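# Hang a picture frame level on a wall screw

## Task

Get the picture frame hanging level on the screw with nothing but the screw supporting it; it must rest on the screw's shank rather than its head. If the frame stays put only because the robot is holding it, the goal is not met. Finish by opening the gripper and moving the arm away.

## Robot and tools

Robot: one arm with six revolute joints (waist, shoulder, elbow, wrist pitch, wrist yaw, wrist roll) and a two-finger parallel gripper. The fingers point along the gripper's +x axis and close along its y axis. The reported end-effector point sits between the finger pads, about 3 to 4 cm behind the tips. The only camera is cam_wrist (504x504), mounted on the hand.

Scene frame: origin on the table top directly under the arm base, +z up, +y to the left when looking along +x. Positions are in metres, orientation is a wxyz quaternion, and velocities are in m/s and rad/s. The base may be slightly tilted. At long reach the printed hand position can be somewhat wrong.

Tool execute_actions, argument "actions": a list holding at most one item, or an empty list.
- An empty list sends nothing and just reports the state.
- A wait is {"steps": N}, N up to 300 control steps of 1/30 s each. It gives no new command and returns once N steps have passed since the previous result. Your reply time counts toward those steps.
- A motion is {"rows": [...], "steps": N}, N up to 15, default 15. You give 1 to 15 rows. Each row runs for one step, and the last row repeats if there are fewer rows than steps.
- Optional "pictures": false leaves out the images. Otherwise images come back with every result.
- A call that is refused sends nothing to the robot.

Each row has 7 numbers, all in [-1, 1], in this order: waist, shoulder, elbow, wrist pitch, wrist yaw, wrist roll, gripper opening.
- The six joint numbers are offsets, not poses. They are counted from the joint angles in the most recent result that listed them, not from the previous row. Before any such result in a scene, and for later calls within one reply, they are counted from wherever the robot is when the action starts.
- Scaling: 1.0 equals 0.9615 rad for waist, shoulder and elbow, 1.713 rad for wrist pitch, 1.767 for wrist yaw and 1.728 for wrist roll.
- Stated joint ranges in rad: waist -3.054..3.054, shoulder 0..3.142, elbow 0..2.356, wrist pitch -1.571..1.571, wrist yaw -1.571..1.571, wrist roll -3.142..3.142. The true ends can sit up to 0.010 rad either way of these.
- A call is refused if it asks a joint to go more than 0.010 rad beyond its end. A target past the real end is clipped to that end, and the result then says "joint sent to its limit". That line may refer to an earlier action, and its absence does not prove there is more room.
- All zeros is not a pause. It drives the joints back to the reference angles.

The opening (7th number) is absolute. +1 is fully open, a finger-pad gap of 0.088 m. Empty fingers meet near -0.80, and values down to -1 close no further. Closing from fully open takes at least about 0.5 s.

Motion limits: each joint's target is kept within a lead of its measured angle (0.211 rad for waist, shoulder and elbow; 0.213 wrist pitch; 0.267 wrist yaw; 0.228 wrist roll). Targets that would put the gripper more than 70 mm from where it is are scaled back, so large moves take several calls. Friction can stop joints short, especially at long reach, and tiny turns may not happen at all, so check the reported angles after each move. Between calls the arm keeps heading for the last target until it nearly stops or a step is HELD. Fingers still in motion finish moving.

Reading results:
- Joint positions and Joint velocities list the six joints in order (rad, rad/s), then the pad gap (m, m/s).
- grip_measured is the measured opening on the command scale. It can be off by about 1 mm, the same error throughout a scene, and it reads up to about 0.061 narrower while squeezing a hard part.
- grip_effort_n is the motor's output in newtons. Negative means closing. It is scaled, offset and noisy, can be high while the fingers move or press against a stop, and tops out near 83 N. It reads "n/a" when no value exists.
- "joint command not followed" means the clearance check changed or blocked targets. Mounting blocks and posts count as part of the arm.
- HELD marks steps on which your row, or part of it, was not sent.
- MOTOR HOT appears from 50 °C. OVER-TEMPERATURE FAULT means the arm is being held at 95 °C, and the arm may go limp if it does not cool. Holding loads heats the motors, even while you are thinking.
- A torque fault stops the arm for 10 s and drops the rest of the call. Load limits in N m: waist 18, shoulder 22.3, elbow 22.2, wrist pitch 5.86, wrist yaw 5.84, wrist roll 5.48. A held object's weight counts toward these.

Gripping: command an opening below grip_measured to keep hold. About 0.07 below holds firmly; a smaller margin holds more gently. Parts thinner than about 3 mm get proportionally less force. Pads give about 34 to 49 N each and can spike on first contact.

Tool zoom_image: camera "cam_wrist", region [x0, y0, x1, y1] in image pixels, origin at the top left, at most 504x504. It returns a closer crop of that camera's latest image.

Camera calibration for cam_wrist: pinhole+radial model, K=[[433.214,0,252.088],[0,433.214,250.302],[0,0,1]]. T_world_to_cam maps scene coordinates into the camera frame. Its pose follows the reported joints, and small calibration errors exist.

Tool finished_scene: {"scene": n}, where n is the current scene's number. Its result gives the next task. Replying without a tool call ends everything.

Things to avoid: dropping the frame, knocking anything off the table, slamming into things, and pressing hard. Expect occasional brief tugs on a held part or pushes on loose objects. Before ending the scene, make sure the frame hangs level from the shank and the gripper is open and away from it.

Each tool is called after "Call:" as name(argument=value, ...), one argument or row to a line, values as JSON.

## Session

I'll start by looking at the current state of the scene.

Call:
execute_actions(
  actions=[],
)

Scene clock: 0.00 s of 4500.00 s.
end_effector_position=(+0.3090, -0.1701, +0.2960) grip_measured=+0.850 grip_effort_n=n/a end_effector_quat_wxyz=(+0.331, +0.808, +0.279, -0.399) end_effector_velocity=(-0.000, +0.004, +0.003) end_effector_angular_velocity=(+0.004, -0.018, +0.021)
Joint positions: [-0.747  1.29   1.573 -1.349 -0.692  1.43   0.081]
Joint velocities: [-0.002 -0.007 -0.002 -0.007 -0.022 -0.022 -0.   ]
Motor temperatures (°C, as the motors report them): [27 24 26 24 24 28]
Heat: hottest wrist roll 28 °C (+0.0 °C/min).

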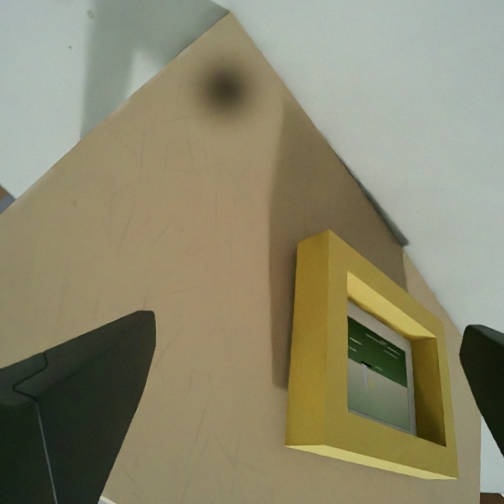

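Call:
zoom_image(
  camera="cam_wrist",
  region=[252, 200, 504, 504],
)

Region (252, 200, 504, 504) of cam_wrist's 504x504 image, scaled by 1.658, with more detail than that image has; it fills the left 418 columns of this view, and the rest is white.

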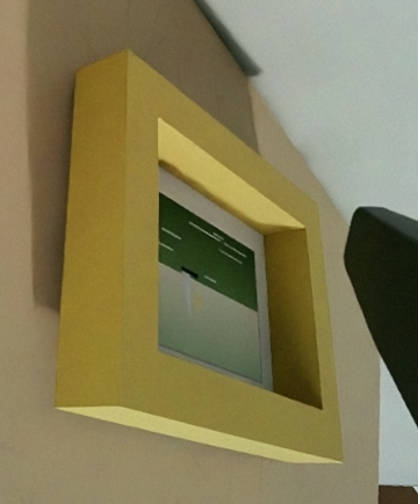

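Call:
execute_actions(
  actions=[
    {"rows": [[0.03,0,0.01,0,0.012,-0.025,0.85],[0.08,0,0.03,-0.003,0.03,-0.066,0.85],[0.15,0,0.05,-0.005,0.06,-0.12,0.85],[0.24,0,0.08,-0.008,0.094,-0.2,0.85],[0.33,0,0.11,-0.011,0.13,-0.27,0.85],[0.42,0,0.14,-0.014,0.165,-0.35,0.85],[0.51,0,0.17,-0.016,0.2,-0.42,0.85],[0.6,0,0.2,-0.019,0.235,-0.5,0.85],[0.69,0,0.225,-0.022,0.27,-0.57,0.85],[0.78,0,0.255,-0.025,0.305,-0.645,0.85],[0.86,0,0.28,-0.028,0.337,-0.71,0.85],[0.93,0,0.3,-0.03,0.364,-0.77,0.85],[1.0,0,0.3266,-0.0321,0.3916,-0.8275,0.85]], "steps": 15},
  ],
  pictures=false,
)

Call:
execute_actions(
  actions=[
    {"steps": 40},
  ],
)

Scene clock: 120.50 s of 4500.00 s.
end_effector_position=(+0.3567, -0.0793, +0.3471) grip_measured=+0.850 grip_effort_n=-2.6 end_effector_quat_wxyz=(+0.770, +0.358, +0.486, -0.206) end_effector_velocity=(+0.069, +0.314, +0.141) end_effector_angular_velocity=(-1.079, -0.413, +2.807)
Joint positions: [-0.05   1.292  1.844 -1.392 -0.078  0.638  0.081]
Joint velocities: [ 1.634 -0.002  0.427 -0.081  0.755 -1.766 -0.   ]
Motor temperatures (°C, as the motors report them): [27 30 32 25 25 28]
Heat: hottest elbow 32 °C (+1.0 °C/min).
Steps of this call (steps 1 to 90: nothing new was sent; then 117.00 s passed at rest; steps 91 to 105: all 15 steps of this action). Readings (joint positions):
91: [-0.744 1.290 1.573 -1.349 -0.688 1.422]
92: [-0.732 1.290 1.575 -1.349 -0.674 1.397]
94: [-0.664 1.290 1.592 -1.353 -0.615 1.295]
98: [-0.439 1.292 1.677 -1.367 -0.430 1.056]
105: the state above

Scene clock: 121.83 s of 4500.00 s.
end_effector_position=(+0.3607, -0.0216, +0.3614) grip_measured=+0.851 grip_effort_n=-4.4 end_effector_quat_wxyz=(+0.854, +0.044, +0.516, +0.049) end_effector_velocity=(-0.002, +0.003, -0.000) end_effector_angular_velocity=(+0.008, +0.004, +0.028)
Joint positions: [ 0.211  1.292  1.876 -1.401 -0.002  0.003  0.081]
Joint velocities: [-0.002 -0.002 -0.002 -0.007 -0.022 -0.022 -0.001]
Motor temperatures (°C, as the motors report them): [27 30 32 26 25 28]
Heat: hottest elbow 32 °C (+1.0 °C/min).
Steps of this call (steps 1 to 40: the robot went on to your last target). Readings (joint positions):
1: [0.005 1.292 1.856 -1.394 -0.057 0.579]
2: [0.060 1.292 1.863 -1.396 -0.042 0.519]
4: [0.141 1.292 1.870 -1.398 -0.030 0.399]
8: [0.194 1.292 1.873 -1.401 -0.010 0.162]
40: the state above
camera_calibration (this result's frames):
cam_wrist: T_world_to_cam=[[0.0781885, -0.987765, -0.134936, 0.0126438], [-0.985731, -0.0563603, -0.15861, 0.443761], [0.149064, 0.145412, -0.978077, 0.380397], [0, 0, 0, 1]] pos_world=[0.379737, -0.0178149, 0.444149]

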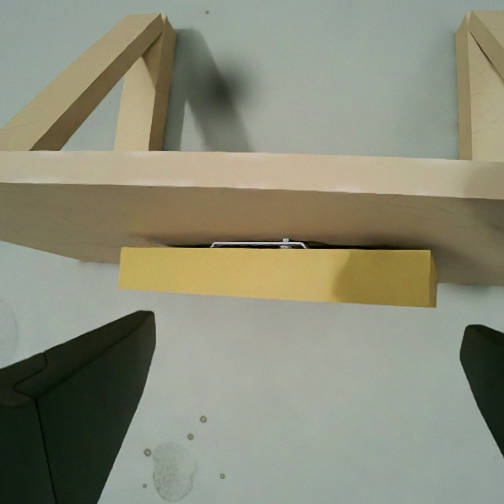

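Call:
zoom_image(
  camera="cam_wrist",
  region=[180, 210, 340, 280],
)

Region (180, 210, 340, 280) of cam_wrist's 504x504 image, scaled by 3.150, with more detail than that image has; it fills the top 220 rows of this view, and the rest is white.

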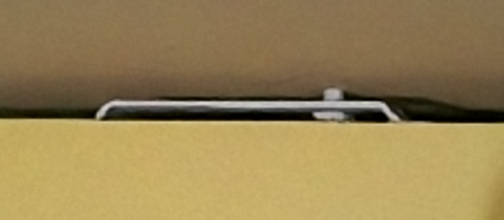

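Call:
execute_actions(
  actions=[
    {"rows": [[0,0.01,0,0,0,0,0.85],[0,0.022,0,0,0,0,0.85],[0,0.036,0,0,0,0,0.85],[0,0.05,0,0,0,0,0.85],[0,0.064,0,0,0,0,0.85],[0,0.078,0,0,0,0,0.85],[0,0.092,0,0,0,0,0.85],[0,0.104,0,0,0,0,0.85],[0,0.114,0,0,0,0,0.85],[0,0.121,0,0,0,0,0.85],[0,0.125,0,0,0,0,0.85]], "steps": 15},
  ],
  pictures=false,
)

Call:
execute_actions(
  actions=[
    {"steps": 15},
  ],
)

Scene clock: 229.50 s of 4500.00 s.
end_effector_position=(+0.3818, -0.0162, +0.3247) grip_measured=+0.851 grip_effort_n=-4.4 end_effector_quat_wxyz=(+0.823, +0.041, +0.564, +0.052) end_effector_velocity=(+0.003, +0.002, -0.010) end_effector_angular_velocity=(+0.007, +0.038, -0.002)
Joint positions: [ 0.211  1.406  1.876 -1.401 -0.002  0.003  0.081]
Joint velocities: [-0.002  0.027 -0.002 -0.007 -0.007  0.007 -0.   ]
Motor temperatures (°C, as the motors report them): [27 31 35 27 25 28]
Heat: hottest elbow 35 °C (+1.0 °C/min).
Steps of this call (steps 1 to 15: the robot went on to your last target; steps 16 to 90: nothing new was sent; then 104.17 s passed at rest; steps 91 to 105: all 15 steps of this action). Readings (joint positions):
91: [0.211 1.292 1.876 -1.401 -0.002 0.003]
92: [0.211 1.293 1.876 -1.401 -0.002 0.003]
94: [0.211 1.302 1.876 -1.401 -0.002 0.003]
98: [0.211 1.345 1.876 -1.401 -0.002 0.003]
105: the state above

Scene clock: 230.00 s of 4500.00 s.
end_effector_position=(+0.3819, -0.0162, +0.3245) grip_measured=+0.851 grip_effort_n=-4.4 end_effector_quat_wxyz=(+0.823, +0.041, +0.564, +0.052) end_effector_velocity=(-0.002, +0.003, -0.000) end_effector_angular_velocity=(+0.017, +0.006, +0.013)
Joint positions: [ 0.211  1.407  1.876 -1.401 -0.002  0.003  0.081]
Joint velocities: [-0.002 -0.002 -0.002 -0.007 -0.022 -0.007 -0.   ]
Motor temperatures (°C, as the motors report them): [27 31 35 27 25 28]
Heat: hottest elbow 35 °C (+1.0 °C/min).
Steps of this call (steps 1 to 15: the robot went on to your last target). Readings (joint positions):
1: [0.211 1.407 1.876 -1.401 -0.002 0.003]
2: [0.211 1.407 1.876 -1.401 -0.002 0.003]
4: [0.211 1.407 1.876 -1.401 -0.002 0.003]
8: [0.211 1.407 1.876 -1.401 -0.002 0.003]
15: the state above
The arm was judged still, so your last target was given up. Only a new action makes it travel on or press farther. Fingers that are still opening or closing keep moving.
camera_calibration (this result's frames):
cam_wrist: T_world_to_cam=[[0.0764964, -0.987312, -0.139155, 0.0133969], [-0.996458, -0.0708144, -0.0453423, 0.426163], [0.0349128, 0.142131, -0.989232, 0.387503], [0, 0, 0, 1]] pos_world=[0.4101, -0.0116709, 0.404518]

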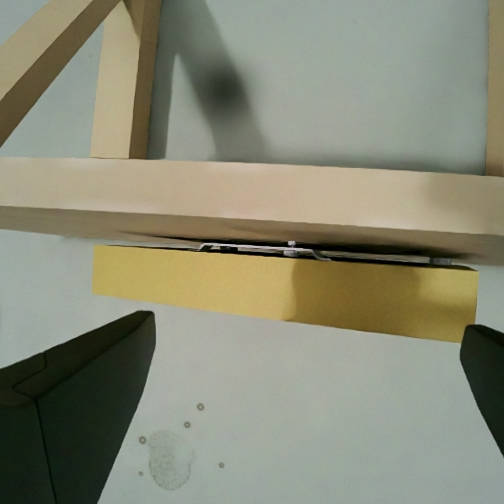

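Call:
zoom_image(
  camera="cam_wrist",
  region=[180, 215, 350, 285],
)

Call:
zoom_image(
  camera="cam_wrist",
  region=[330, 210, 504, 360],
)

Call:
zoom_image(
  camera="cam_wrist",
  region=[40, 190, 220, 320],
)

Region (180, 215, 350, 285) of cam_wrist's 504x504 image, scaled by 2.965, with more detail than that image has; it fills the top 208 rows of this view, and the rest is white.

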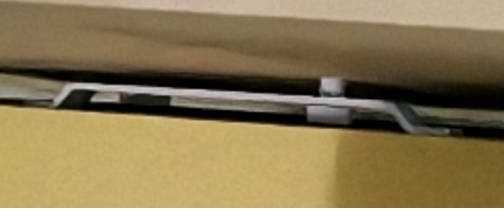

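Region (330, 210, 504, 360) of cam_wrist's 504x504 image, scaled by 2.897, with more detail than that image has; it fills the top 434 rows of this view, and the rest is white.

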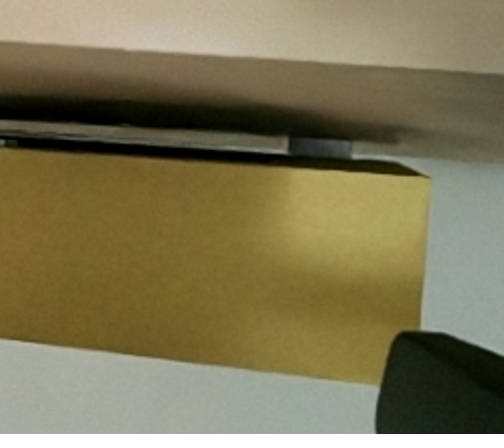

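Region (40, 190, 220, 320) of cam_wrist's 504x504 image, scaled by 2.800, with more detail than that image has.

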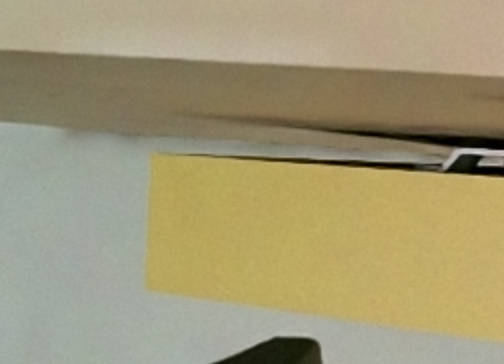

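Call:
execute_actions(
  actions=[
    {"rows": [[0,-0.02,-0.01,0.004,0,0.007,0.85],[0,-0.05,-0.03,0.012,0,0.017,0.85],[0,-0.1,-0.06,0.025,0,0.035,0.85],[0,-0.16,-0.1,0.04,0,0.055,0.85],[0,-0.22,-0.145,0.058,0,0.076,0.85],[0,-0.28,-0.19,0.075,0,0.097,0.85],[0,-0.34,-0.235,0.092,0,0.118,0.85],[0,-0.4,-0.28,0.11,0,0.138,0.85],[0,-0.46,-0.325,0.127,0,0.159,0.85],[0,-0.52,-0.37,0.145,0,0.18,0.85],[0,-0.58,-0.415,0.162,0,0.2,0.85],[0,-0.645,-0.46,0.18,0,0.223,0.85],[0,-0.71,-0.505,0.198,0,0.245,0.85],[0,-0.775,-0.55,0.216,0,0.268,0.85],[0,-0.839,-0.599,0.234,0,0.29,0.85]], "steps": 15},
  ],
  pictures=false,
)

Call:
execute_actions(
  actions=[
    {"rows": [[0,-0.2,-0.16,0.06,0,0.06,0.85],[0,-0.23,-0.21,0.09,0,0.075,0.85],[0,-0.25,-0.26,0.12,0,0.09,0.85],[0,-0.27,-0.31,0.15,0,0.105,0.85],[0,-0.285,-0.36,0.18,0,0.12,0.85],[0,-0.3,-0.41,0.21,0,0.135,0.85],[0,-0.315,-0.46,0.24,0,0.15,0.85],[0,-0.33,-0.51,0.27,0,0.165,0.85],[0,-0.345,-0.56,0.3,0,0.18,0.85],[0,-0.36,-0.61,0.33,0,0.195,0.85],[0,-0.375,-0.66,0.36,0,0.21,0.85],[0,-0.39,-0.71,0.39,0,0.225,0.85],[0,-0.4,-0.76,0.42,0,0.24,0.85],[0,-0.41,-0.81,0.45,0,0.255,0.85],[0,-0.42,-0.86,0.48,0,0.27,0.85]], "steps": 15},
  ],
  pictures=false,
)

Call:
execute_actions(
  actions=[
    {"steps": 12},
  ],
  pictures=false,
)

Scene clock: 348.97 s of 4500.00 s.
end_effector_position=(+0.2919, -0.0279, +0.3895) grip_measured=+0.851 grip_effort_n=-4.4 end_effector_quat_wxyz=(+0.906, +0.234, +0.352, -0.028) end_effector_velocity=(-0.263, -0.019, +0.068) end_effector_angular_velocity=(+0.886, -1.122, -0.871)
Joint positions: [ 0.211  0.799  1.436 -1.085 -0.002  0.397  0.081]
Joint velocities: [-0.002 -1.687 -1.316  0.886 -0.007  1.106 -0.   ]
Motor temperatures (°C, as the motors report them): [27 33 34 27 25 28]
Heat: hottest elbow 34 °C (+0.0 °C/min).
Steps of this call (steps 1 to 90: nothing new was sent; then 115.47 s passed at rest; steps 91 to 105: all 15 steps of this action). Readings (joint positions):
91: [0.211 1.407 1.876 -1.401 -0.002 0.003]
92: [0.211 1.402 1.873 -1.397 -0.002 0.009]
94: [0.211 1.369 1.842 -1.371 -0.002 0.040]
98: [0.211 1.201 1.713 -1.286 -0.002 0.152]
105: the state above

Scene clock: 349.47 s of 4500.00 s.
end_effector_position=(+0.2920, -0.0198, +0.3242) grip_measured=+0.851 grip_effort_n=-4.9 end_effector_quat_wxyz=(+0.884, +0.430, +0.176, -0.039) end_effector_velocity=(+0.045, +0.026, -0.214) end_effector_angular_velocity=(+0.736, -0.455, -0.344)
Joint positions: [ 0.211  0.434  0.753 -0.407 -0.002  0.789  0.081]
Joint velocities: [-0.007 -0.393 -1.399  1.531  0.007  0.769 -0.001]
Motor temperatures (°C, as the motors report them): [27 33 34 27 25 28]
Heat: hottest elbow 34 °C (+0.0 °C/min).
Steps of this call (steps 1 to 15: all 15 steps of this action). Readings (joint positions):
1: [0.211 0.746 1.397 -1.061 -0.002 0.426]
2: [0.211 0.698 1.358 -1.030 -0.002 0.452]
4: [0.211 0.616 1.277 -0.946 -0.002 0.503]
8: [0.211 0.526 1.095 -0.759 -0.002 0.607]
15: the state above

Scene clock: 349.87 s of 4500.00 s.
end_effector_position=(+0.2951, -0.0171, +0.3032) grip_measured=+0.851 grip_effort_n=-5.3 end_effector_quat_wxyz=(+0.872, +0.463, +0.155, -0.037) end_effector_velocity=(-0.000, +0.001, -0.012) end_effector_angular_velocity=(+0.004, +0.023, -0.004)
Joint positions: [ 0.211  0.4    0.624 -0.269 -0.002  0.859  0.081]
Joint velocities: [ 0.002 -0.002 -0.032  0.007  0.007  0.007 -0.   ]
Motor temperatures (°C, as the motors report them): [27 33 34 28 25 28]
Heat: hottest elbow 34 °C (+0.0 °C/min).
Steps of this call (steps 1 to 12: the robot went on to your last target). Readings (joint positions):
1: [0.211 0.424 0.714 -0.370 -0.002 0.809]
2: [0.211 0.417 0.685 -0.346 -0.002 0.823]
4: [0.211 0.413 0.648 -0.310 -0.002 0.841]
8: [0.211 0.404 0.628 -0.277 -0.002 0.855]
12: the state above

Call:
execute_actions(
  actions=[
    {"rows": [[0,-0.004,-0.02,0.012,0,0.006,1],[0,-0.01,-0.055,0.032,0,0.017,1],[0,-0.019,-0.1,0.058,0,0.031,1],[0,-0.028,-0.145,0.084,0,0.045,1],[0,-0.036,-0.19,0.11,0,0.059,1],[0,-0.045,-0.235,0.136,0,0.072,1],[0,-0.053,-0.28,0.162,0,0.086,1],[0,-0.062,-0.325,0.188,0,0.1,1],[0,-0.071,-0.37,0.214,0,0.114,1],[0,-0.079,-0.415,0.24,0,0.128,1],[0,-0.087,-0.457,0.264,0,0.141,1],[0,-0.094,-0.493,0.285,0,0.152,1],[0,-0.099,-0.52,0.3,0,0.16,1],[0,-0.102,-0.537,0.31,0,0.165,1],[0,-0.104,-0.545,0.315,0,0.168,1]], "steps": 15},
  ],
  pictures=false,
)

Call:
execute_actions(
  actions=[
    {"steps": 15},
  ],
)

Scene clock: 360.87 s of 4500.00 s.
end_effector_position=(+0.2885, -0.0062, +0.2132) grip_measured=+1.000 grip_effort_n=16.5 end_effector_quat_wxyz=(+0.812, +0.573, +0.108, -0.034) end_effector_velocity=(-0.044, +0.020, -0.173) end_effector_angular_velocity=(+0.381, -0.015, -0.084)
Joint positions: [ 0.211  0.318  0.172  0.195 -0.002  1.11   0.088]
Joint velocities: [-0.002 -0.125 -0.75   0.667 -0.007  0.388  0.   ]
Motor temperatures (°C, as the motors report them): [27 31 34 30 25 28]
Heat: hottest elbow 34 °C (+0.0 °C/min).
Steps of this call (steps 1 to 30: the robot went on to your last target; steps 31 to 90: nothing new was sent; then 7.50 s passed at rest; steps 91 to 105: all 15 steps of this action). Readings (joint positions):
91: [0.211 0.400 0.620 -0.263 -0.002 0.862]
92: [0.211 0.399 0.613 -0.249 -0.002 0.867]
94: [0.211 0.389 0.576 -0.199 -0.002 0.892]
98: [0.211 0.363 0.435 -0.060 -0.002 0.970]
105: the state above

Scene clock: 361.37 s of 4500.00 s.
end_effector_position=(+0.2853, -0.0052, +0.2043) grip_measured=+1.000 grip_effort_n=16.5 end_effector_quat_wxyz=(+0.802, +0.588, +0.097, -0.030) end_effector_velocity=(-0.001, +0.001, -0.002) end_effector_angular_velocity=(-0.021, +0.005, +0.010)
Joint positions: [ 0.211  0.304  0.112  0.267 -0.002  1.146  0.088]
Joint velocities: [-0.002 -0.002 -0.002 -0.007 -0.007 -0.022  0.   ]
Motor temperatures (°C, as the motors report them): [27 31 34 30 25 28]
Heat: hottest elbow 34 °C (+0.0 °C/min).
Steps of this call (steps 1 to 15: the robot went on to your last target). Readings (joint positions):
1: [0.211 0.315 0.152 0.213 -0.002 1.120]
2: [0.211 0.313 0.138 0.227 -0.002 1.127]
4: [0.211 0.309 0.123 0.246 -0.002 1.136]
8: [0.211 0.305 0.116 0.262 -0.002 1.144]
15: the state above
camera_calibration (this result's frames):
cam_wrist: T_world_to_cam=[[-0.131823, -0.333317, -0.933554, 0.240001], [-0.436705, 0.864983, -0.24717, 0.211724], [0.889894, 0.375105, -0.259586, -0.1214], [0, 0, 0, 1]] pos_world=[0.232131, -0.0576037, 0.244872]

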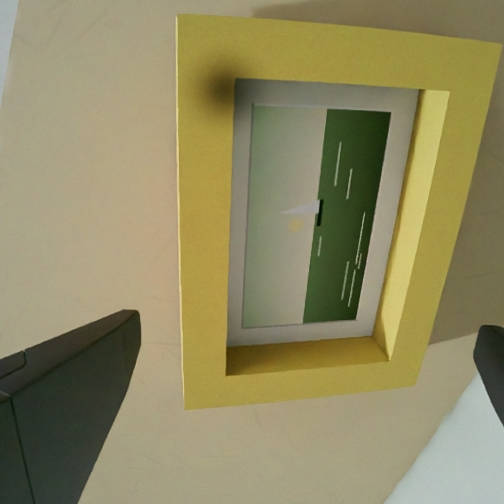

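Call:
execute_actions(
  actions=[
    {"rows": [[0.003,0.015,0,0.012,0.002,0,0.95],[0.009,0.045,-0.003,0.035,0.005,-0.001,0.9],[0.018,0.09,-0.005,0.07,0.01,-0.002,0.84],[0.028,0.14,-0.008,0.109,0.016,-0.004,0.78],[0.039,0.19,-0.011,0.148,0.021,-0.005,0.72],[0.049,0.24,-0.014,0.187,0.027,-0.006,0.66],[0.059,0.29,-0.017,0.226,0.032,-0.007,0.6],[0.069,0.34,-0.02,0.265,0.038,-0.009,0.54],[0.079,0.39,-0.023,0.304,0.044,-0.01,0.48],[0.089,0.44,-0.025,0.343,0.049,-0.011,0.42],[0.1,0.495,-0.029,0.385,0.055,-0.013,0.36],[0.112,0.55,-0.032,0.428,0.062,-0.014,0.3],[0.123,0.605,-0.035,0.471,0.068,-0.015,0.25],[0.135,0.665,-0.038,0.518,0.074,-0.017,0.2],[0.146,0.7202,-0.0416,0.5607,0.0805,-0.0183,0.2]], "steps": 15},
  ],
  pictures=false,
)

Call:
execute_actions(
  actions=[
    {"steps": 24},
  ],
)

Scene clock: 481.87 s of 4500.00 s.
end_effector_position=(+0.3257, +0.0103, +0.2025) grip_measured=+0.315 grip_effort_n=-18.4 end_effector_quat_wxyz=(+0.805, +0.591, +0.046, -0.003) end_effector_velocity=(+0.067, +0.072, -0.120) end_effector_angular_velocity=(-0.014, +0.060, +0.019)
Joint positions: [0.319 0.846 0.092 0.944 0.107 1.124 0.054]
Joint velocities: [ 0.315  1.575 -0.1    1.619  0.3   -0.066 -0.057]
Motor temperatures (°C, as the motors report them): [27 27 35 38 25 28]
Heat: hottest wrist pitch 38 °C (+2.0 °C/min).
Steps of this call (steps 1 to 15: the robot went on to your last target; steps 16 to 90: nothing new was sent; then 117.00 s passed at rest; steps 91 to 105: all 15 steps of this action). Readings (joint positions):
91: [0.211 0.305 0.111 0.270 -0.002 1.146]
92: [0.212 0.312 0.111 0.283 -0.002 1.146]
94: [0.219 0.354 0.111 0.346 0.007 1.146]
98: [0.251 0.507 0.110 0.553 0.038 1.140]
105: the state above

Scene clock: 482.67 s of 4500.00 s.
end_effector_position=(+0.3309, +0.0126, +0.2173) grip_measured=+0.203 grip_effort_n=-17.9 end_effector_quat_wxyz=(+0.801, +0.598, -0.007, +0.024) end_effector_velocity=(-0.001, +0.002, -0.001) end_effector_angular_velocity=(-0.008, +0.005, +0.010)
Joint positions: [0.349 0.992 0.079 1.223 0.137 1.118 0.049]
Joint velocities: [ 0.002 -0.002 -0.002 -0.007 -0.007 -0.007 -0.   ]
Motor temperatures (°C, as the motors report them): [27 27 34 38 25 28]
Heat: hottest wrist pitch 38 °C (+2.0 °C/min).
Steps of this call (steps 1 to 24: the robot went on to your last target). Readings (joint positions):
1: [0.328 0.891 0.089 0.996 0.115 1.123]
2: [0.335 0.924 0.085 1.047 0.120 1.121]
4: [0.342 0.960 0.079 1.132 0.129 1.120]
8: [0.347 0.981 0.079 1.199 0.135 1.118]
24: the state above
camera_calibration (this result's frames):
cam_wrist: T_world_to_cam=[[0.0729235, -0.311069, -0.947585, 0.199176], [-0.33781, 0.88625, -0.316931, 0.201566], [0.938385, 0.343215, -0.0404536, -0.228539], [0, 0, 0, 1]] pos_world=[0.268024, -0.0382423, 0.243374]

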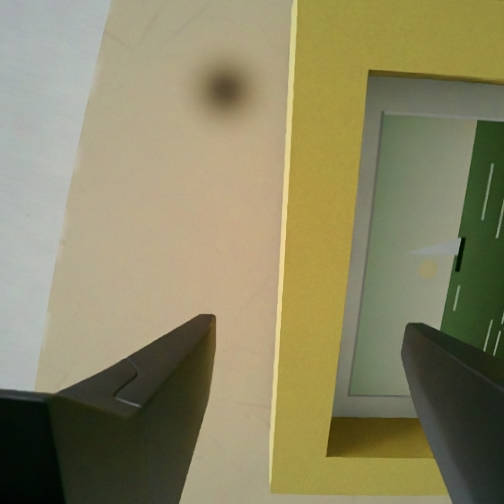

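Call:
zoom_image(
  camera="cam_wrist",
  region=[260, 0, 400, 120],
)

Call:
zoom_image(
  camera="cam_wrist",
  region=[180, 290, 440, 504],
)

Region (260, 0, 400, 120) of cam_wrist's 504x504 image, scaled by 3.600, with more detail than that image has; it fills the top 432 rows of this view, and the rest is white.

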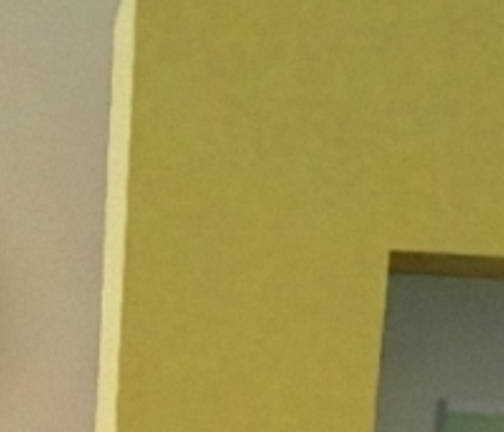

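Region (180, 290, 440, 504) of cam_wrist's 504x504 image, scaled by 1.938, with more detail than that image has; it fills the top 415 rows of this view, and the rest is white.

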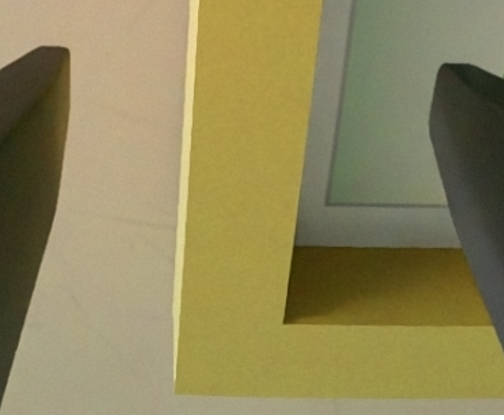

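Call:
execute_actions(
  actions=[
    {"rows": [[-0.001,0.008,0.004,0.002,0,0,0.2],[-0.002,0.02,0.009,0.006,-0.001,0,0.2],[-0.004,0.035,0.016,0.011,-0.002,0,0.2],[-0.006,0.052,0.024,0.016,-0.003,0,0.2],[-0.008,0.069,0.032,0.021,-0.004,0,0.2],[-0.009,0.086,0.04,0.026,-0.005,0,0.2],[-0.011,0.103,0.048,0.031,-0.0055,0,0.2],[-0.013,0.119,0.056,0.036,-0.0065,0,0.2],[-0.015,0.134,0.063,0.04,-0.007,0,0.2],[-0.016,0.146,0.068,0.044,-0.008,0,0.2],[-0.0169,0.1544,0.0724,0.0464,-0.0083,0,0.2]], "steps": 15},
  ],
  pictures=false,
)

Call:
execute_actions(
  actions=[
    {"steps": 12},
  ],
)

Scene clock: 562.87 s of 4500.00 s.
end_effector_position=(+0.3490, +0.0143, +0.2132) grip_measured=+0.203 grip_effort_n=-17.9 end_effector_quat_wxyz=(+0.802, +0.596, -0.004, +0.022) end_effector_velocity=(+0.010, -0.000, -0.005) end_effector_angular_velocity=(-0.027, +0.007, -0.004)
Joint positions: [0.336 1.127 0.135 1.295 0.126 1.118 0.049]
Joint velocities: [-0.012  0.085  0.027  0.051 -0.007 -0.022 -0.   ]
Motor temperatures (°C, as the motors report them): [27 27 32 39 24 28]
Heat: hottest wrist pitch 39 °C (+0.0 °C/min).
Steps of this call (steps 1 to 15: the robot went on to your last target; steps 16 to 90: nothing new was sent; then 76.70 s passed at rest; steps 91 to 105: all 15 steps of this action). Readings (joint positions):
91: [0.349 0.992 0.079 1.224 0.137 1.118]
92: [0.349 0.995 0.079 1.226 0.137 1.118]
94: [0.349 1.009 0.081 1.235 0.137 1.118]
98: [0.344 1.062 0.101 1.260 0.132 1.118]
105: the state above

Scene clock: 563.27 s of 4500.00 s.
end_effector_position=(+0.3501, +0.0144, +0.2133) grip_measured=+0.203 grip_effort_n=-17.9 end_effector_quat_wxyz=(+0.802, +0.596, -0.004, +0.022) end_effector_velocity=(-0.000, -0.001, -0.002) end_effector_angular_velocity=(-0.011, +0.007, +0.001)
Joint positions: [0.335 1.134 0.138 1.3   0.125 1.118 0.049]
Joint velocities: [-0.007 -0.002 -0.002 -0.007 -0.007 -0.007 -0.   ]
Motor temperatures (°C, as the motors report them): [27 27 32 39 24 28]
Heat: hottest wrist pitch 39 °C (+0.0 °C/min).
Steps of this call (steps 1 to 12: the robot went on to your last target). Readings (joint positions):
1: [0.336 1.129 0.136 1.296 0.126 1.118]
2: [0.336 1.131 0.136 1.297 0.126 1.118]
4: [0.335 1.132 0.138 1.298 0.125 1.118]
8: [0.335 1.134 0.138 1.299 0.125 1.118]
12: the state above
camera_calibration (this result's frames):
cam_wrist: T_world_to_cam=[[0.0672189, -0.315876, -0.946416, 0.196343], [-0.340049, 0.884517, -0.319368, 0.206499], [0.938002, 0.343296, -0.0479571, -0.245608], [0, 0, 0, 1]] pos_world=[0.287403, -0.0363152, 0.239993]

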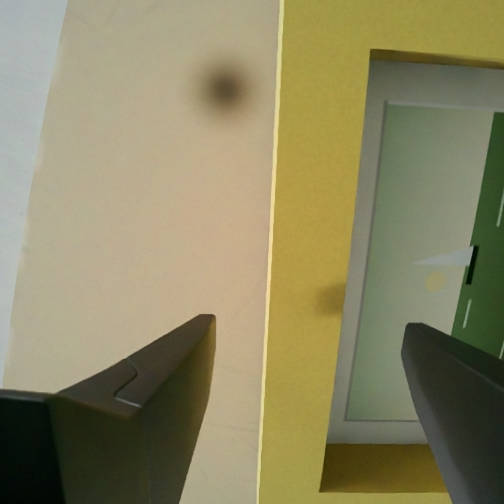

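Call:
execute_actions(
  actions=[
    {"rows": [[-0.002,0.008,0.011,0.001,-0.001,0.001,0.2],[-0.003,0.016,0.018,0.002,-0.002,0.001,0.2],[-0.005,0.027,0.026,0.003,-0.003,0.002,0.2],[-0.007,0.039,0.036,0.004,-0.004,0.002,0.2],[-0.009,0.051,0.046,0.0055,-0.005,0.002,0.2],[-0.011,0.063,0.056,0.0065,-0.006,0.003,0.2],[-0.013,0.075,0.066,0.0075,-0.007,0.003,0.2],[-0.015,0.087,0.076,0.0085,-0.008,0.0035,0.2],[-0.017,0.098,0.086,0.0093,-0.009,0.004,0.2],[-0.018,0.108,0.095,0.01,-0.01,0.004,0.2],[-0.0195,0.117,0.103,0.0107,-0.011,0.0045,0.2],[-0.0205,0.124,0.109,0.0111,-0.0114,0.0047,0.2],[-0.0212,0.1282,0.1134,0.0114,-0.0117,0.0049,0.2]], "steps": 15},
  ],
  pictures=false,
)

Call:
execute_actions(
  actions=[
    {"steps": 15},
  ],
)

Scene clock: 594.87 s of 4500.00 s.
end_effector_position=(+0.3748, +0.0156, +0.2140) grip_measured=+0.203 grip_effort_n=-17.9 end_effector_quat_wxyz=(+0.803, +0.596, -0.003, +0.022) end_effector_velocity=(+0.027, +0.002, +0.000) end_effector_angular_velocity=(-0.013, +0.001, +0.005)
Joint positions: [0.319 1.242 0.229 1.314 0.109 1.122 0.049]
Joint velocities: [-0.017  0.11   0.1    0.007 -0.022 -0.007  0.   ]
Motor temperatures (°C, as the motors report them): [27 27 34 40 25 28]
Heat: hottest wrist pitch 40 °C (+1.0 °C/min).
Steps of this call (steps 1 to 15: the robot went on to your last target; steps 16 to 90: nothing new was sent; then 28.10 s passed at rest; steps 91 to 105: all 15 steps of this action). Readings (joint positions):
91: [0.335 1.135 0.138 1.300 0.125 1.118]
92: [0.335 1.137 0.139 1.300 0.125 1.118]
94: [0.334 1.147 0.146 1.301 0.123 1.118]
98: [0.328 1.184 0.177 1.307 0.118 1.119]
105: the state above

Scene clock: 595.37 s of 4500.00 s.
end_effector_position=(+0.3770, +0.0156, +0.2139) grip_measured=+0.203 grip_effort_n=-17.9 end_effector_quat_wxyz=(+0.802, +0.596, -0.003, +0.022) end_effector_velocity=(-0.000, -0.001, -0.003) end_effector_angular_velocity=(-0.024, +0.013, -0.008)
Joint positions: [0.318 1.252 0.237 1.316 0.107 1.123 0.049]
Joint velocities: [-0.002  0.002 -0.002 -0.007  0.007 -0.022  0.   ]
Motor temperatures (°C, as the motors report them): [27 27 34 40 25 28]
Heat: hottest wrist pitch 40 °C (+1.0 °C/min).
Steps of this call (steps 1 to 15: the robot went on to your last target). Readings (joint positions):
1: [0.319 1.245 0.232 1.315 0.108 1.122]
2: [0.319 1.247 0.233 1.315 0.108 1.123]
4: [0.318 1.249 0.235 1.315 0.107 1.123]
8: [0.318 1.251 0.237 1.316 0.107 1.123]
15: the state above
The arm was judged still, so your last target was given up. Only a new action makes it travel on or press farther. Fingers that are still opening or closing keep moving.
camera_calibration (this result's frames):
cam_wrist: T_world_to_cam=[[0.0662891, -0.315979, -0.946448, 0.195859], [-0.341771, 0.883966, -0.319057, 0.215378], [0.937442, 0.344618, -0.0493952, -0.270722], [0, 0, 0, 1]] pos_world=[0.314413, -0.0352034, 0.240716]

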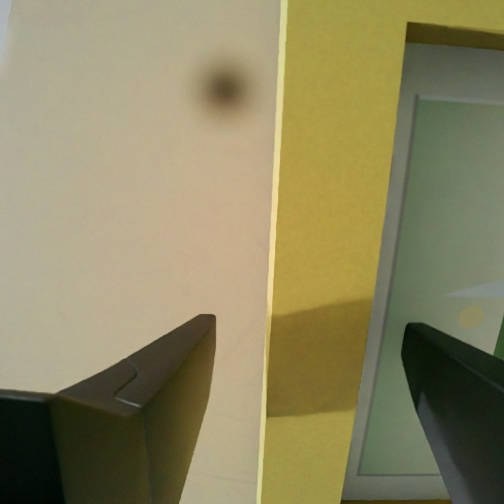

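Call:
execute_actions(
  actions=[
    {"rows": [[0,0,0,0,0,0,0.15],[0,0,0,0,0,0,0.09],[0,0,0,0,0,0,0.03],[0,0,0,0,0,0,-0.03],[0,0,0,0,0,0,-0.09],[0,0,0,0,0,0,-0.15],[0,0,0,0,0,0,-0.2],[0,0,0,0,0,0,-0.24],[0,0,0,0,0,0,-0.27],[0,0,0,0,0,0,-0.3],[0,0,0,0,0,0,-0.32],[0,0,0,0,0,0,-0.335],[0,0,0,0,0,0,-0.35],[0,0,0,0,0,0,-0.36],[0,0,0,0,0,0,-0.37]], "steps": 15},
  ],
  pictures=false,
)

Call:
execute_actions(
  actions=[
    {"rows": [[0,0,0,0,0,0,-0.38],[0,0,0,0,0,0,-0.39],[0,0,0,0,0,0,-0.4],[0,0,0,0,0,0,-0.41],[0,0,0,0,0,0,-0.42],[0,0,0,0,0,0,-0.43],[0,0,0,0,0,0,-0.44],[0,0,0,0,0,0,-0.45],[0,0,0,0,0,0,-0.46],[0,0,0,0,0,0,-0.47],[0,0,0,0,0,0,-0.48]], "steps": 15},
  ],
)

Scene clock: 610.23 s of 4500.00 s.
end_effector_position=(+0.3770, +0.0156, +0.2139) grip_measured=-0.316 grip_effort_n=-17.9 end_effector_quat_wxyz=(+0.802, +0.596, -0.003, +0.022) end_effector_velocity=(-0.000, -0.001, -0.002) end_effector_angular_velocity=(-0.011, +0.007, +0.001)
Joint positions: [0.318 1.252 0.237 1.316 0.107 1.123 0.023]
Joint velocities: [-0.007 -0.002 -0.002 -0.007 -0.007 -0.007 -0.026]
Motor temperatures (°C, as the motors report them): [27 27 34 40 25 28]
Heat: hottest wrist pitch 40 °C (+1.0 °C/min).
Steps of this call (steps 1 to 90: nothing new was sent; then 11.37 s passed at rest; steps 91 to 105: all 15 steps of this action). Readings (joint positions):
91: [0.318 1.252 0.237 1.316 0.107 1.123]
92: [0.318 1.252 0.237 1.316 0.107 1.123]
94: [0.318 1.252 0.237 1.316 0.107 1.123]
98: [0.318 1.252 0.237 1.316 0.107 1.123]
105: the state above

Scene clock: 610.73 s of 4500.00 s.
end_effector_position=(+0.3770, +0.0160, +0.2143) grip_measured=-0.408 grip_effort_n=-83.5 end_effector_quat_wxyz=(+0.802, +0.596, -0.004, +0.023) end_effector_velocity=(-0.000, -0.001, -0.002) end_effector_angular_velocity=(-0.025, +0.006, +0.001)
Joint positions: [0.318 1.252 0.237 1.317 0.105 1.123 0.019]
Joint velocities: [-0.007 -0.002 -0.002 -0.007 -0.007 -0.022 -0.   ]
Motor temperatures (°C, as the motors report them): [27 27 34 40 25 28]
Heat: hottest wrist pitch 40 °C (+1.0 °C/min).
Steps of this call (steps 1 to 15: all 15 steps of this action). Readings (joint positions):
1: [0.318 1.252 0.237 1.316 0.107 1.123]
2: [0.318 1.252 0.237 1.316 0.107 1.123]
4: [0.318 1.252 0.237 1.316 0.106 1.123]
8: [0.318 1.252 0.237 1.317 0.105 1.123]
15: the state above
camera_calibration (this result's frames):
cam_wrist: T_world_to_cam=[[0.068659, -0.315589, -0.946409, 0.195433], [-0.342972, 0.88336, -0.319446, 0.215724], [0.936833, 0.346524, -0.0475876, -0.270984], [0, 0, 0, 1]] pos_world=[0.314436, -0.0349827, 0.240976]

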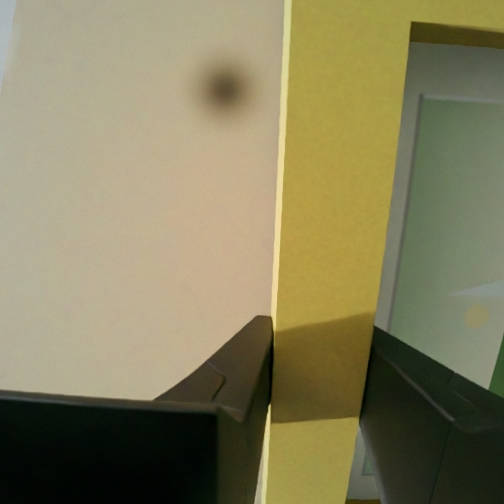

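Call:
execute_actions(
  actions=[
    {"rows": [[0.002,-0.008,0.01,0,0.0017,0.002,-0.48],[0.003,-0.012,0.0115,-0.003,0.0025,0.007,-0.48],[0.004,-0.017,0.013,-0.007,0.0033,0.013,-0.48],[0.005,-0.022,0.0146,-0.0115,0.0042,0.02,-0.48],[0.006,-0.027,0.0162,-0.016,0.005,0.027,-0.48],[0.0072,-0.032,0.0178,-0.0205,0.0059,0.034,-0.48],[0.0083,-0.037,0.0194,-0.025,0.0067,0.041,-0.48],[0.0094,-0.042,0.021,-0.0295,0.0076,0.048,-0.48],[0.0105,-0.047,0.0226,-0.034,0.0085,0.055,-0.48],[0.0116,-0.052,0.0242,-0.0385,0.0093,0.062,-0.48],[0.0127,-0.057,0.0258,-0.043,0.0102,0.069,-0.48],[0.0138,-0.062,0.0273,-0.047,0.011,0.075,-0.48],[0.0147,-0.066,0.0285,-0.051,0.0118,0.081,-0.48],[0.0156,-0.0697,0.0297,-0.0543,0.0125,0.0856,-0.48]], "steps": 15},
  ],
  pictures=false,
)

Call:
execute_actions(
  actions=[
    {"steps": 15},
  ],
)

Scene clock: 731.23 s of 4500.00 s.
end_effector_position=(+0.3772, +0.0162, +0.2186) grip_measured=-0.408 grip_effort_n=-83.5 end_effector_quat_wxyz=(+0.763, +0.646, +0.003, +0.017) end_effector_velocity=(-0.000, -0.000, +0.004) end_effector_angular_velocity=(+0.210, +0.049, -0.000)
Joint positions: [0.328 1.201 0.25  1.238 0.122 1.247 0.019]
Joint velocities: [ 0.012 -0.09   0.022 -0.154  0.022  0.212 -0.   ]
Motor temperatures (°C, as the motors report them): [27 28 33 37 24 28]
Heat: hottest wrist pitch 37 °C (-1.0 °C/min).
Steps of this call (steps 1 to 15: the robot went on to your last target; steps 16 to 90: nothing new was sent; then 117.00 s passed at rest; steps 91 to 105: all 15 steps of this action). Readings (joint positions):
91: [0.318 1.251 0.237 1.317 0.105 1.123]
92: [0.318 1.250 0.237 1.317 0.105 1.124]
94: [0.319 1.247 0.238 1.312 0.106 1.134]
98: [0.322 1.231 0.242 1.288 0.111 1.173]
105: the state above

Scene clock: 731.73 s of 4500.00 s.
end_effector_position=(+0.3772, +0.0162, +0.2191) grip_measured=-0.408 grip_effort_n=-83.5 end_effector_quat_wxyz=(+0.757, +0.653, +0.004, +0.015) end_effector_velocity=(+0.000, -0.000, +0.005) end_effector_angular_velocity=(-0.005, -0.018, +0.002)
Joint positions: [0.33  1.194 0.253 1.225 0.125 1.267 0.019]
Joint velocities: [-0.002 -0.007  0.002  0.007 -0.007 -0.007 -0.   ]
Motor temperatures (°C, as the motors report them): [27 28 33 37 24 28]
Heat: hottest wrist pitch 37 °C (-1.0 °C/min).
Steps of this call (steps 1 to 15: the robot went on to your last target). Readings (joint positions):
1: [0.329 1.199 0.251 1.235 0.123 1.253]
2: [0.329 1.198 0.252 1.232 0.123 1.257]
4: [0.330 1.195 0.252 1.229 0.124 1.262]
8: [0.330 1.194 0.253 1.227 0.125 1.266]
15: the state above
camera_calibration (this result's frames):
cam_wrist: T_world_to_cam=[[0.0449755, -0.175605, -0.983433, 0.214785], [-0.347479, 0.920209, -0.180207, 0.187714], [0.936609, 0.349827, -0.0196322, -0.277196], [0, 0, 0, 1]] pos_world=[0.31519, -0.038048, 0.239612]

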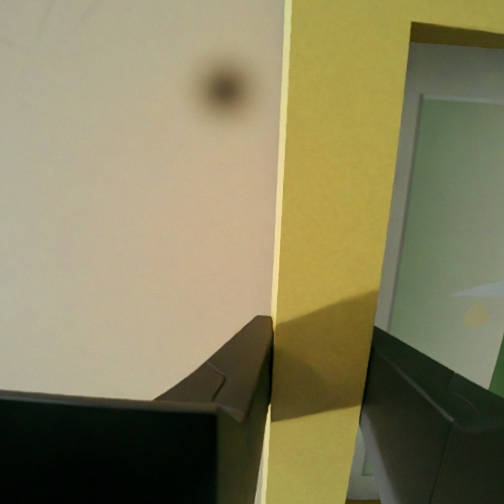

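Call:
execute_actions(
  actions=[
    {"rows": [[0.003,-0.011,0.013,0,0.0012,0.002,-0.48],[0.004,-0.016,0.015,-0.002,0.002,0.007,-0.48],[0.005,-0.021,0.0168,-0.0055,0.0027,0.013,-0.48],[0.0062,-0.0262,0.0186,-0.0097,0.0035,0.02,-0.48],[0.0074,-0.0314,0.0203,-0.014,0.0043,0.027,-0.48],[0.0086,-0.0366,0.022,-0.0184,0.0051,0.034,-0.48],[0.0098,-0.0418,0.0238,-0.0228,0.0059,0.041,-0.48],[0.011,-0.047,0.0255,-0.0272,0.0067,0.048,-0.48],[0.0122,-0.0522,0.0273,-0.0316,0.0075,0.055,-0.48],[0.0134,-0.0574,0.029,-0.036,0.0083,0.062,-0.48],[0.0146,-0.0626,0.0308,-0.0404,0.0091,0.069,-0.48],[0.0157,-0.0676,0.0324,-0.0446,0.0098,0.075,-0.48],[0.0167,-0.072,0.0339,-0.0484,0.0105,0.081,-0.48],[0.0176,-0.0759,0.0352,-0.0517,0.0111,0.0856,-0.48]], "steps": 15},
  ],
  pictures=false,
)

Call:
execute_actions(
  actions=[
    {"steps": 15},
  ],
)

Scene clock: 747.13 s of 4500.00 s.
end_effector_position=(+0.3768, +0.0166, +0.2240) grip_measured=-0.408 grip_effort_n=-83.5 end_effector_quat_wxyz=(+0.714, +0.700, +0.009, +0.009) end_effector_velocity=(-0.000, -0.001, +0.018) end_effector_angular_velocity=(+0.203, -0.001, -0.007)
Joint positions: [0.341 1.142 0.267 1.146 0.141 1.392 0.019]
Joint velocities: [ 0.017 -0.1    0.032 -0.125  0.022  0.198 -0.   ]
Motor temperatures (°C, as the motors report them): [27 29 34 38 24 28]
Heat: hottest wrist pitch 38 °C (+1.0 °C/min).
Steps of this call (steps 1 to 15: the robot went on to your last target; steps 16 to 90: nothing new was sent; then 11.90 s passed at rest; steps 91 to 105: all 15 steps of this action). Readings (joint positions):
91: [0.330 1.193 0.253 1.225 0.125 1.268]
92: [0.330 1.192 0.253 1.224 0.125 1.269]
94: [0.331 1.188 0.254 1.218 0.127 1.280]
98: [0.334 1.173 0.258 1.194 0.131 1.318]
105: the state above

Scene clock: 747.63 s of 4500.00 s.
end_effector_position=(+0.3768, +0.0168, +0.2253) grip_measured=-0.408 grip_effort_n=-83.5 end_effector_quat_wxyz=(+0.707, +0.707, +0.010, +0.008) end_effector_velocity=(-0.001, +0.002, -0.001) end_effector_angular_velocity=(-0.008, +0.006, +0.011)
Joint positions: [0.343 1.134 0.27  1.134 0.143 1.412 0.019]
Joint velocities: [ 0.002 -0.002 -0.002 -0.007 -0.007 -0.007 -0.   ]
Motor temperatures (°C, as the motors report them): [27 29 34 38 24 28]
Heat: hottest wrist pitch 38 °C (+1.0 °C/min).
Steps of this call (steps 1 to 15: the robot went on to your last target). Readings (joint positions):
1: [0.342 1.140 0.267 1.143 0.141 1.398]
2: [0.342 1.138 0.268 1.141 0.141 1.402]
4: [0.343 1.136 0.269 1.137 0.142 1.407]
8: [0.343 1.134 0.269 1.135 0.143 1.411]
15: the state above
camera_calibration (this result's frames):
cam_wrist: T_world_to_cam=[[0.0250961, -0.0305469, -0.999218, 0.229638], [-0.347661, 0.936875, -0.0373728, 0.15577], [0.937284, 0.348327, 0.0128919, -0.284417], [0, 0, 0, 1]] pos_world=[0.314972, -0.0398523, 0.238947]

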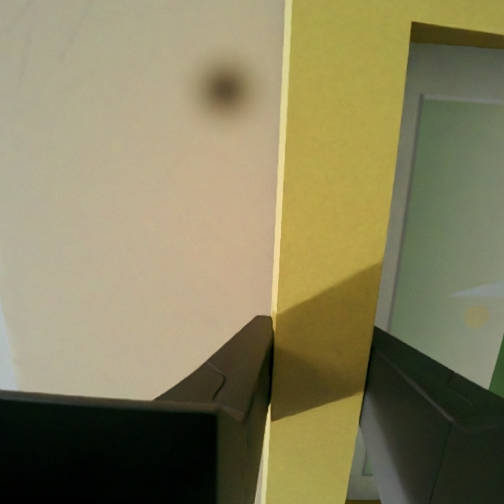

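Call:
zoom_image(
  camera="cam_wrist",
  region=[0, 240, 100, 400],
)

Region (0, 240, 100, 400) of cam_wrist's 504x504 image, scaled by 3.150, with more detail than that image has; it fills the left 315 columns of this view, and the rest is white.

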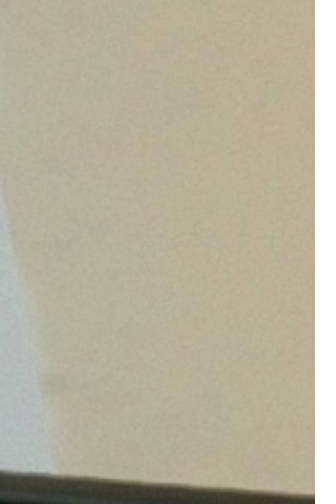

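Call:
execute_actions(
  actions=[
    {"rows": [[0,-0.0145,0.018,0.002,0,0,-0.48],[0,-0.0165,0.019,0.001,0,0,-0.48],[0,-0.0185,0.02,0,0,0,-0.48],[0,-0.021,0.0213,-0.0015,0,0,-0.48],[0,-0.0235,0.0226,-0.003,0,0,-0.48],[0,-0.026,0.0239,-0.0045,0,0,-0.48],[0,-0.0285,0.0252,-0.006,0,0,-0.48],[0,-0.031,0.0265,-0.0075,0,0,-0.48],[0,-0.0333,0.0277,-0.009,0,0,-0.48],[0,-0.0352,0.0287,-0.0102,0,0,-0.48]], "steps": 15},
  ],
  pictures=false,
)

Call:
execute_actions(
  actions=[
    {"steps": 10},
  ],
)

Scene clock: 804.40 s of 4500.00 s.
end_effector_position=(+0.3773, +0.0159, +0.2315) grip_measured=-0.408 grip_effort_n=-83.5 end_effector_quat_wxyz=(+0.707, +0.707, +0.005, +0.011) end_effector_velocity=(-0.000, +0.002, +0.002) end_effector_angular_velocity=(-0.021, -0.004, +0.009)
Joint positions: [0.343 1.113 0.279 1.114 0.143 1.412 0.019]
Joint velocities: [ 0.002 -0.007  0.002 -0.007 -0.007 -0.022 -0.   ]
Motor temperatures (°C, as the motors report them): [27 30 37 41 24 28]
Heat: hottest wrist pitch 41 °C (+3.0 °C/min).
Steps of this call (steps 1 to 15: the robot went on to your last target; steps 16 to 90: nothing new was sent; then 53.27 s passed at rest; steps 91 to 105: all 15 steps of this action). Readings (joint positions):
91: [0.343 1.133 0.270 1.133 0.143 1.412]
92: [0.343 1.133 0.270 1.133 0.143 1.412]
94: [0.343 1.131 0.270 1.130 0.143 1.412]
98: [0.343 1.123 0.273 1.124 0.143 1.412]
105: the state above

Scene clock: 804.73 s of 4500.00 s.
end_effector_position=(+0.3773, +0.0159, +0.2313) grip_measured=-0.408 grip_effort_n=-83.5 end_effector_quat_wxyz=(+0.707, +0.707, +0.006, +0.011) end_effector_velocity=(-0.000, +0.002, -0.003) end_effector_angular_velocity=(-0.023, +0.010, +0.011)
Joint positions: [0.343 1.113 0.279 1.113 0.143 1.412 0.019]
Joint velocities: [ 0.002  0.002 -0.002 -0.007 -0.007 -0.022 -0.   ]
Motor temperatures (°C, as the motors report them): [27 30 37 41 24 28]
Heat: hottest wrist pitch 41 °C (+3.0 °C/min).
Steps of this call (steps 1 to 10: the robot went on to your last target). Readings (joint positions):
1: [0.343 1.113 0.279 1.114 0.143 1.412]
2: [0.343 1.113 0.279 1.113 0.143 1.412]
4: [0.343 1.113 0.279 1.113 0.143 1.412]
8: [0.343 1.113 0.279 1.113 0.143 1.412]
10: the state above
camera_calibration (this result's frames):
cam_wrist: T_world_to_cam=[[0.0343282, -0.0290018, -0.99899, 0.231969], [-0.345911, 0.937452, -0.0391018, 0.156706], [0.937639, 0.346904, 0.022149, -0.286905], [0, 0, 0, 1]] pos_world=[0.315257, -0.0406484, 0.244217]

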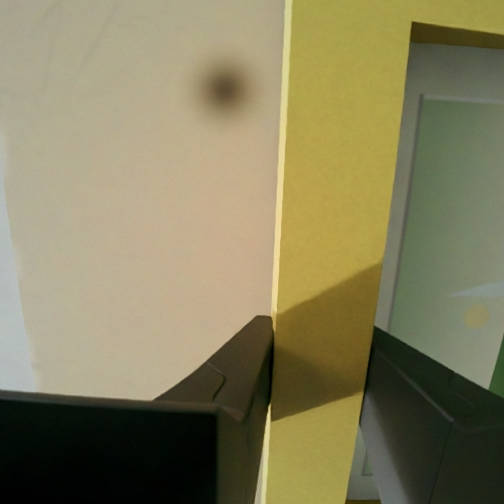

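Call:
execute_actions(
  actions=[
    {"rows": [[-0.003,-0.016,0.019,0.002,-0.0017,0.002,-0.48],[-0.005,-0.019,0.02,0,-0.003,0.0025,-0.48],[-0.009,-0.022,0.021,-0.002,-0.005,0.003,-0.48],[-0.015,-0.025,0.0218,-0.0045,-0.008,0.004,-0.48],[-0.022,-0.0272,0.0218,-0.0065,-0.0117,0.0052,-0.48],[-0.029,-0.029,0.0218,-0.008,-0.0153,0.0063,-0.48],[-0.036,-0.0308,0.0218,-0.0093,-0.019,0.0074,-0.48],[-0.043,-0.0326,0.0218,-0.0105,-0.0226,0.0085,-0.48],[-0.05,-0.0344,0.0218,-0.0117,-0.0262,0.0096,-0.48],[-0.057,-0.0362,0.0218,-0.0129,-0.0299,0.0107,-0.48],[-0.064,-0.038,0.0218,-0.0141,-0.0335,0.0118,-0.48],[-0.0705,-0.0398,0.0218,-0.0153,-0.037,0.0128,-0.48],[-0.076,-0.0413,0.0218,-0.0163,-0.0399,0.0136,-0.48],[-0.0805,-0.0425,0.0218,-0.0171,-0.0422,0.0143,-0.48],[-0.0838,-0.0433,0.0218,-0.0177,-0.0439,0.0148,-0.48]], "steps": 15},
  ],
  pictures=false,
)

Call:
execute_actions(
  actions=[
    {"steps": 15},
  ],
)

Scene clock: 832.13 s of 4500.00 s.
end_effector_position=(+0.3777, +0.0041, +0.2329) grip_measured=-0.408 grip_effort_n=-83.5 end_effector_quat_wxyz=(+0.706, +0.708, +0.006, +0.011) end_effector_velocity=(-0.001, -0.027, -0.002) end_effector_angular_velocity=(-0.020, +0.009, -0.003)
Joint positions: [0.279 1.087 0.282 1.083 0.081 1.431 0.019]
Joint velocities: [-0.149 -0.042 -0.002 -0.051 -0.139  0.022 -0.   ]
Motor temperatures (°C, as the motors report them): [27 30 38 42 25 28]
Heat: hottest wrist pitch 42 °C (+2.0 °C/min).
Steps of this call (steps 1 to 15: the robot went on to your last target; steps 16 to 90: nothing new was sent; then 23.90 s passed at rest; steps 91 to 105: all 15 steps of this action). Readings (joint positions):
91: [0.343 1.112 0.279 1.112 0.143 1.412]
92: [0.343 1.112 0.279 1.112 0.143 1.412]
94: [0.339 1.108 0.280 1.108 0.140 1.413]
98: [0.320 1.099 0.282 1.098 0.122 1.419]
105: the state above

Scene clock: 832.63 s of 4500.00 s.
end_effector_position=(+0.3777, +0.0018, +0.2328) grip_measured=-0.408 grip_effort_n=-83.5 end_effector_quat_wxyz=(+0.706, +0.708, +0.006, +0.011) end_effector_velocity=(-0.000, -0.001, -0.005) end_effector_angular_velocity=(-0.011, +0.021, +0.003)
Joint positions: [0.265 1.084 0.282 1.079 0.068 1.435 0.019]
Joint velocities: [-0.007 -0.002 -0.002 -0.022 -0.007 -0.007  0.   ]
Motor temperatures (°C, as the motors report them): [27 30 38 42 25 28]
Heat: hottest wrist pitch 42 °C (+2.0 °C/min).
Steps of this call (steps 1 to 15: the robot went on to your last target). Readings (joint positions):
1: [0.275 1.086 0.282 1.082 0.078 1.432]
2: [0.272 1.086 0.282 1.081 0.075 1.433]
4: [0.269 1.085 0.282 1.080 0.072 1.434]
8: [0.266 1.084 0.282 1.079 0.069 1.435]
15: the state above
camera_calibration (this result's frames):
cam_wrist: T_world_to_cam=[[0.0342603, -0.027604, -0.999032, 0.233111], [-0.345868, 0.937523, -0.0377655, 0.169865], [0.937657, 0.346827, 0.0225725, -0.282501], [0, 0, 0, 1]] pos_world=[0.315653, -0.0548383, 0.245677]

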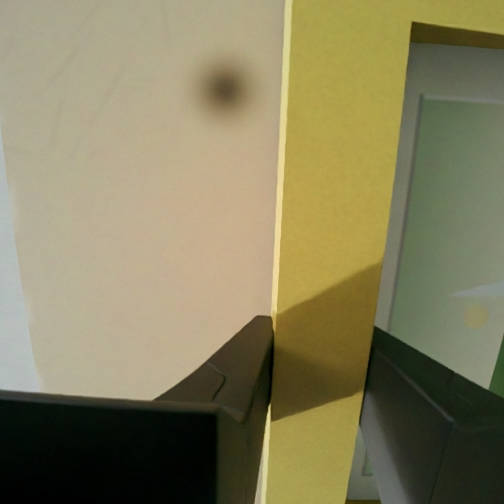

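Call:
execute_actions(
  actions=[
    {"rows": [[0,-0.002,0.0187,0.005,0,0,-0.48],[0,-0.001,0.0195,0.0055,0,0,-0.48],[0,0.0005,0.0204,0.0058,0,0,-0.48],[0,0.002,0.0213,0.0061,0,0,-0.48],[0,0.0035,0.0222,0.0064,0,0,-0.48],[0,0.005,0.0231,0.0067,0,0,-0.48],[0,0.0065,0.024,0.007,0,0,-0.48],[0,0.008,0.0249,0.0073,0,0,-0.48],[0,0.0096,0.0258,0.0076,0,0,-0.48]], "steps": 15},
  ],
  pictures=false,
)

Call:
execute_actions(
  actions=[
    {"steps": 8},
  ],
  pictures=false,
)

Scene clock: 852.80 s of 4500.00 s.
end_effector_position=(+0.3780, +0.0018, +0.2328) grip_measured=-0.408 grip_effort_n=-83.5 end_effector_quat_wxyz=(+0.706, +0.708, +0.005, +0.011) end_effector_velocity=(-0.001, +0.004, -0.001) end_effector_angular_velocity=(-0.007, -0.001, +0.024)
Joint positions: [0.265 1.088 0.283 1.084 0.068 1.435 0.019]
Joint velocities: [ 0.002  0.002 -0.007  0.007 -0.022 -0.007 -0.   ]
Motor temperatures (°C, as the motors report them): [27 31 38 42 25 28]
Heat: hottest wrist pitch 42 °C (+1.0 °C/min).
Steps of this call (steps 1 to 15: the robot went on to your last target; steps 16 to 90: nothing new was sent; then 16.67 s passed at rest; steps 91 to 105: all 15 steps of this action). Readings (joint positions):
91: [0.265 1.084 0.282 1.079 0.068 1.435]
92: [0.265 1.084 0.282 1.079 0.068 1.435]
94: [0.265 1.084 0.282 1.079 0.068 1.435]
98: [0.265 1.086 0.283 1.081 0.068 1.435]
105: the state above

Scene clock: 853.07 s of 4500.00 s.
end_effector_position=(+0.3780, +0.0018, +0.2329) grip_measured=-0.408 grip_effort_n=-83.5 end_effector_quat_wxyz=(+0.706, +0.708, +0.005, +0.012) end_effector_velocity=(-0.001, +0.000, -0.002) end_effector_angular_velocity=(-0.009, +0.006, +0.006)
Joint positions: [0.265 1.088 0.283 1.084 0.068 1.435 0.019]
Joint velocities: [-0.002 -0.002 -0.002 -0.007 -0.007 -0.007 -0.   ]
Motor temperatures (°C, as the motors report them): [27 31 38 42 25 28]
Heat: hottest wrist pitch 42 °C (+1.0 °C/min).
Steps of this call (steps 1 to 8: the robot went on to your last target). Readings (joint positions):
1: [0.265 1.088 0.283 1.084 0.068 1.435]
2: [0.265 1.088 0.283 1.084 0.068 1.435]
4: [0.265 1.088 0.283 1.084 0.068 1.435]
8: the state above

Call:
execute_actions(
  actions=[
    {"rows": [[-0.003,0.002,0.012,0.005,-0.0015,0,-0.48],[-0.0033,0.004,0.008,0.0065,-0.0017,0,-0.48],[-0.0037,0.0068,0.004,0.0086,-0.0019,0,-0.48],[-0.0041,0.0098,0.001,0.0109,-0.0021,0,-0.48],[-0.0045,0.0128,-0.001,0.0132,-0.0023,0,-0.48],[-0.0049,0.0158,-0.0025,0.0155,-0.0025,0,-0.48],[-0.0053,0.0188,-0.0038,0.0178,-0.0027,0,-0.48],[-0.0057,0.0218,-0.005,0.0201,-0.0029,0,-0.48],[-0.0061,0.0248,-0.0062,0.0224,-0.0031,0,-0.48],[-0.0065,0.0278,-0.0074,0.0247,-0.0033,0,-0.48],[-0.0069,0.0308,-0.0086,0.0268,-0.0035,0,-0.48],[-0.0073,0.0334,-0.0098,0.0287,-0.0037,0,-0.48],[-0.0076,0.0356,-0.0107,0.0303,-0.0039,0,-0.48],[-0.0079,0.0374,-0.0114,0.0315,-0.004,0,-0.48]], "steps": 15},
  ],
  pictures=false,
)

Call:
execute_actions(
  actions=[
    {"steps": 12},
  ],
)

Scene clock: 898.80 s of 4500.00 s.
end_effector_position=(+0.3778, +0.0018, +0.2315) grip_measured=-0.408 grip_effort_n=-83.5 end_effector_quat_wxyz=(+0.706, +0.708, +0.001, +0.016) end_effector_velocity=(-0.001, -0.002, -0.005) end_effector_angular_velocity=(-0.010, -0.012, -0.006)
Joint positions: [0.263 1.111 0.273 1.129 0.063 1.435 0.019]
Joint velocities: [-0.012  0.037 -0.017  0.066 -0.007 -0.007 -0.   ]
Motor temperatures (°C, as the motors report them): [27 29 40 46 25 28]
Heat: hottest wrist pitch 46 °C (+4.1 °C/min).
Steps of this call (steps 1 to 15: the robot went on to your last target; steps 16 to 90: nothing new was sent; then 42.23 s passed at rest; steps 91 to 105: all 15 steps of this action). Readings (joint positions):
91: [0.265 1.088 0.283 1.084 0.068 1.435]
92: [0.265 1.088 0.283 1.085 0.068 1.435]
94: [0.265 1.089 0.283 1.087 0.068 1.435]
98: [0.265 1.097 0.279 1.102 0.067 1.435]
105: the state above

Scene clock: 899.20 s of 4500.00 s.
end_effector_position=(+0.3778, +0.0019, +0.2312) grip_measured=-0.408 grip_effort_n=-83.5 end_effector_quat_wxyz=(+0.706, +0.708, +0.000, +0.017) end_effector_velocity=(-0.001, +0.003, -0.005) end_effector_angular_velocity=(-0.025, +0.018, +0.022)
Joint positions: [0.262 1.114 0.272 1.135 0.062 1.435 0.019]
Joint velocities: [-0.002 -0.002 -0.002 -0.022 -0.022 -0.022 -0.   ]
Motor temperatures (°C, as the motors report them): [27 29 40 46 25 28]
Heat: hottest wrist pitch 46 °C (+4.0 °C/min).
Steps of this call (steps 1 to 12: the robot went on to your last target). Readings (joint positions):
1: [0.263 1.112 0.273 1.131 0.063 1.435]
2: [0.263 1.113 0.273 1.132 0.063 1.435]
4: [0.262 1.113 0.272 1.133 0.063 1.435]
8: [0.262 1.114 0.272 1.135 0.062 1.435]
12: the state above
camera_calibration (this result's frames):
cam_wrist: T_world_to_cam=[[0.0505213, -0.0270098, -0.998358, 0.22519], [-0.345739, 0.937352, -0.0428553, 0.170858], [0.93697, 0.347336, 0.0380179, -0.285909], [0, 0, 0, 1]] pos_world=[0.315584, -0.0547653, 0.243012]

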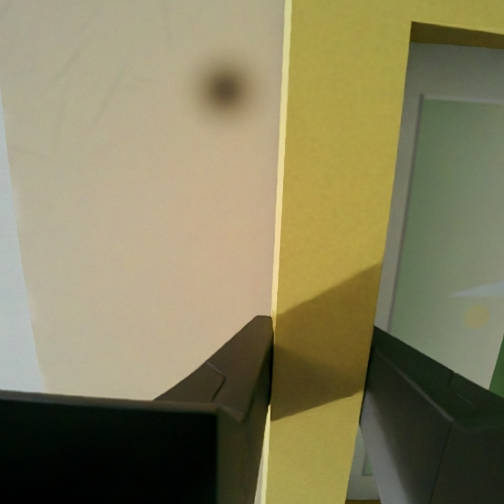

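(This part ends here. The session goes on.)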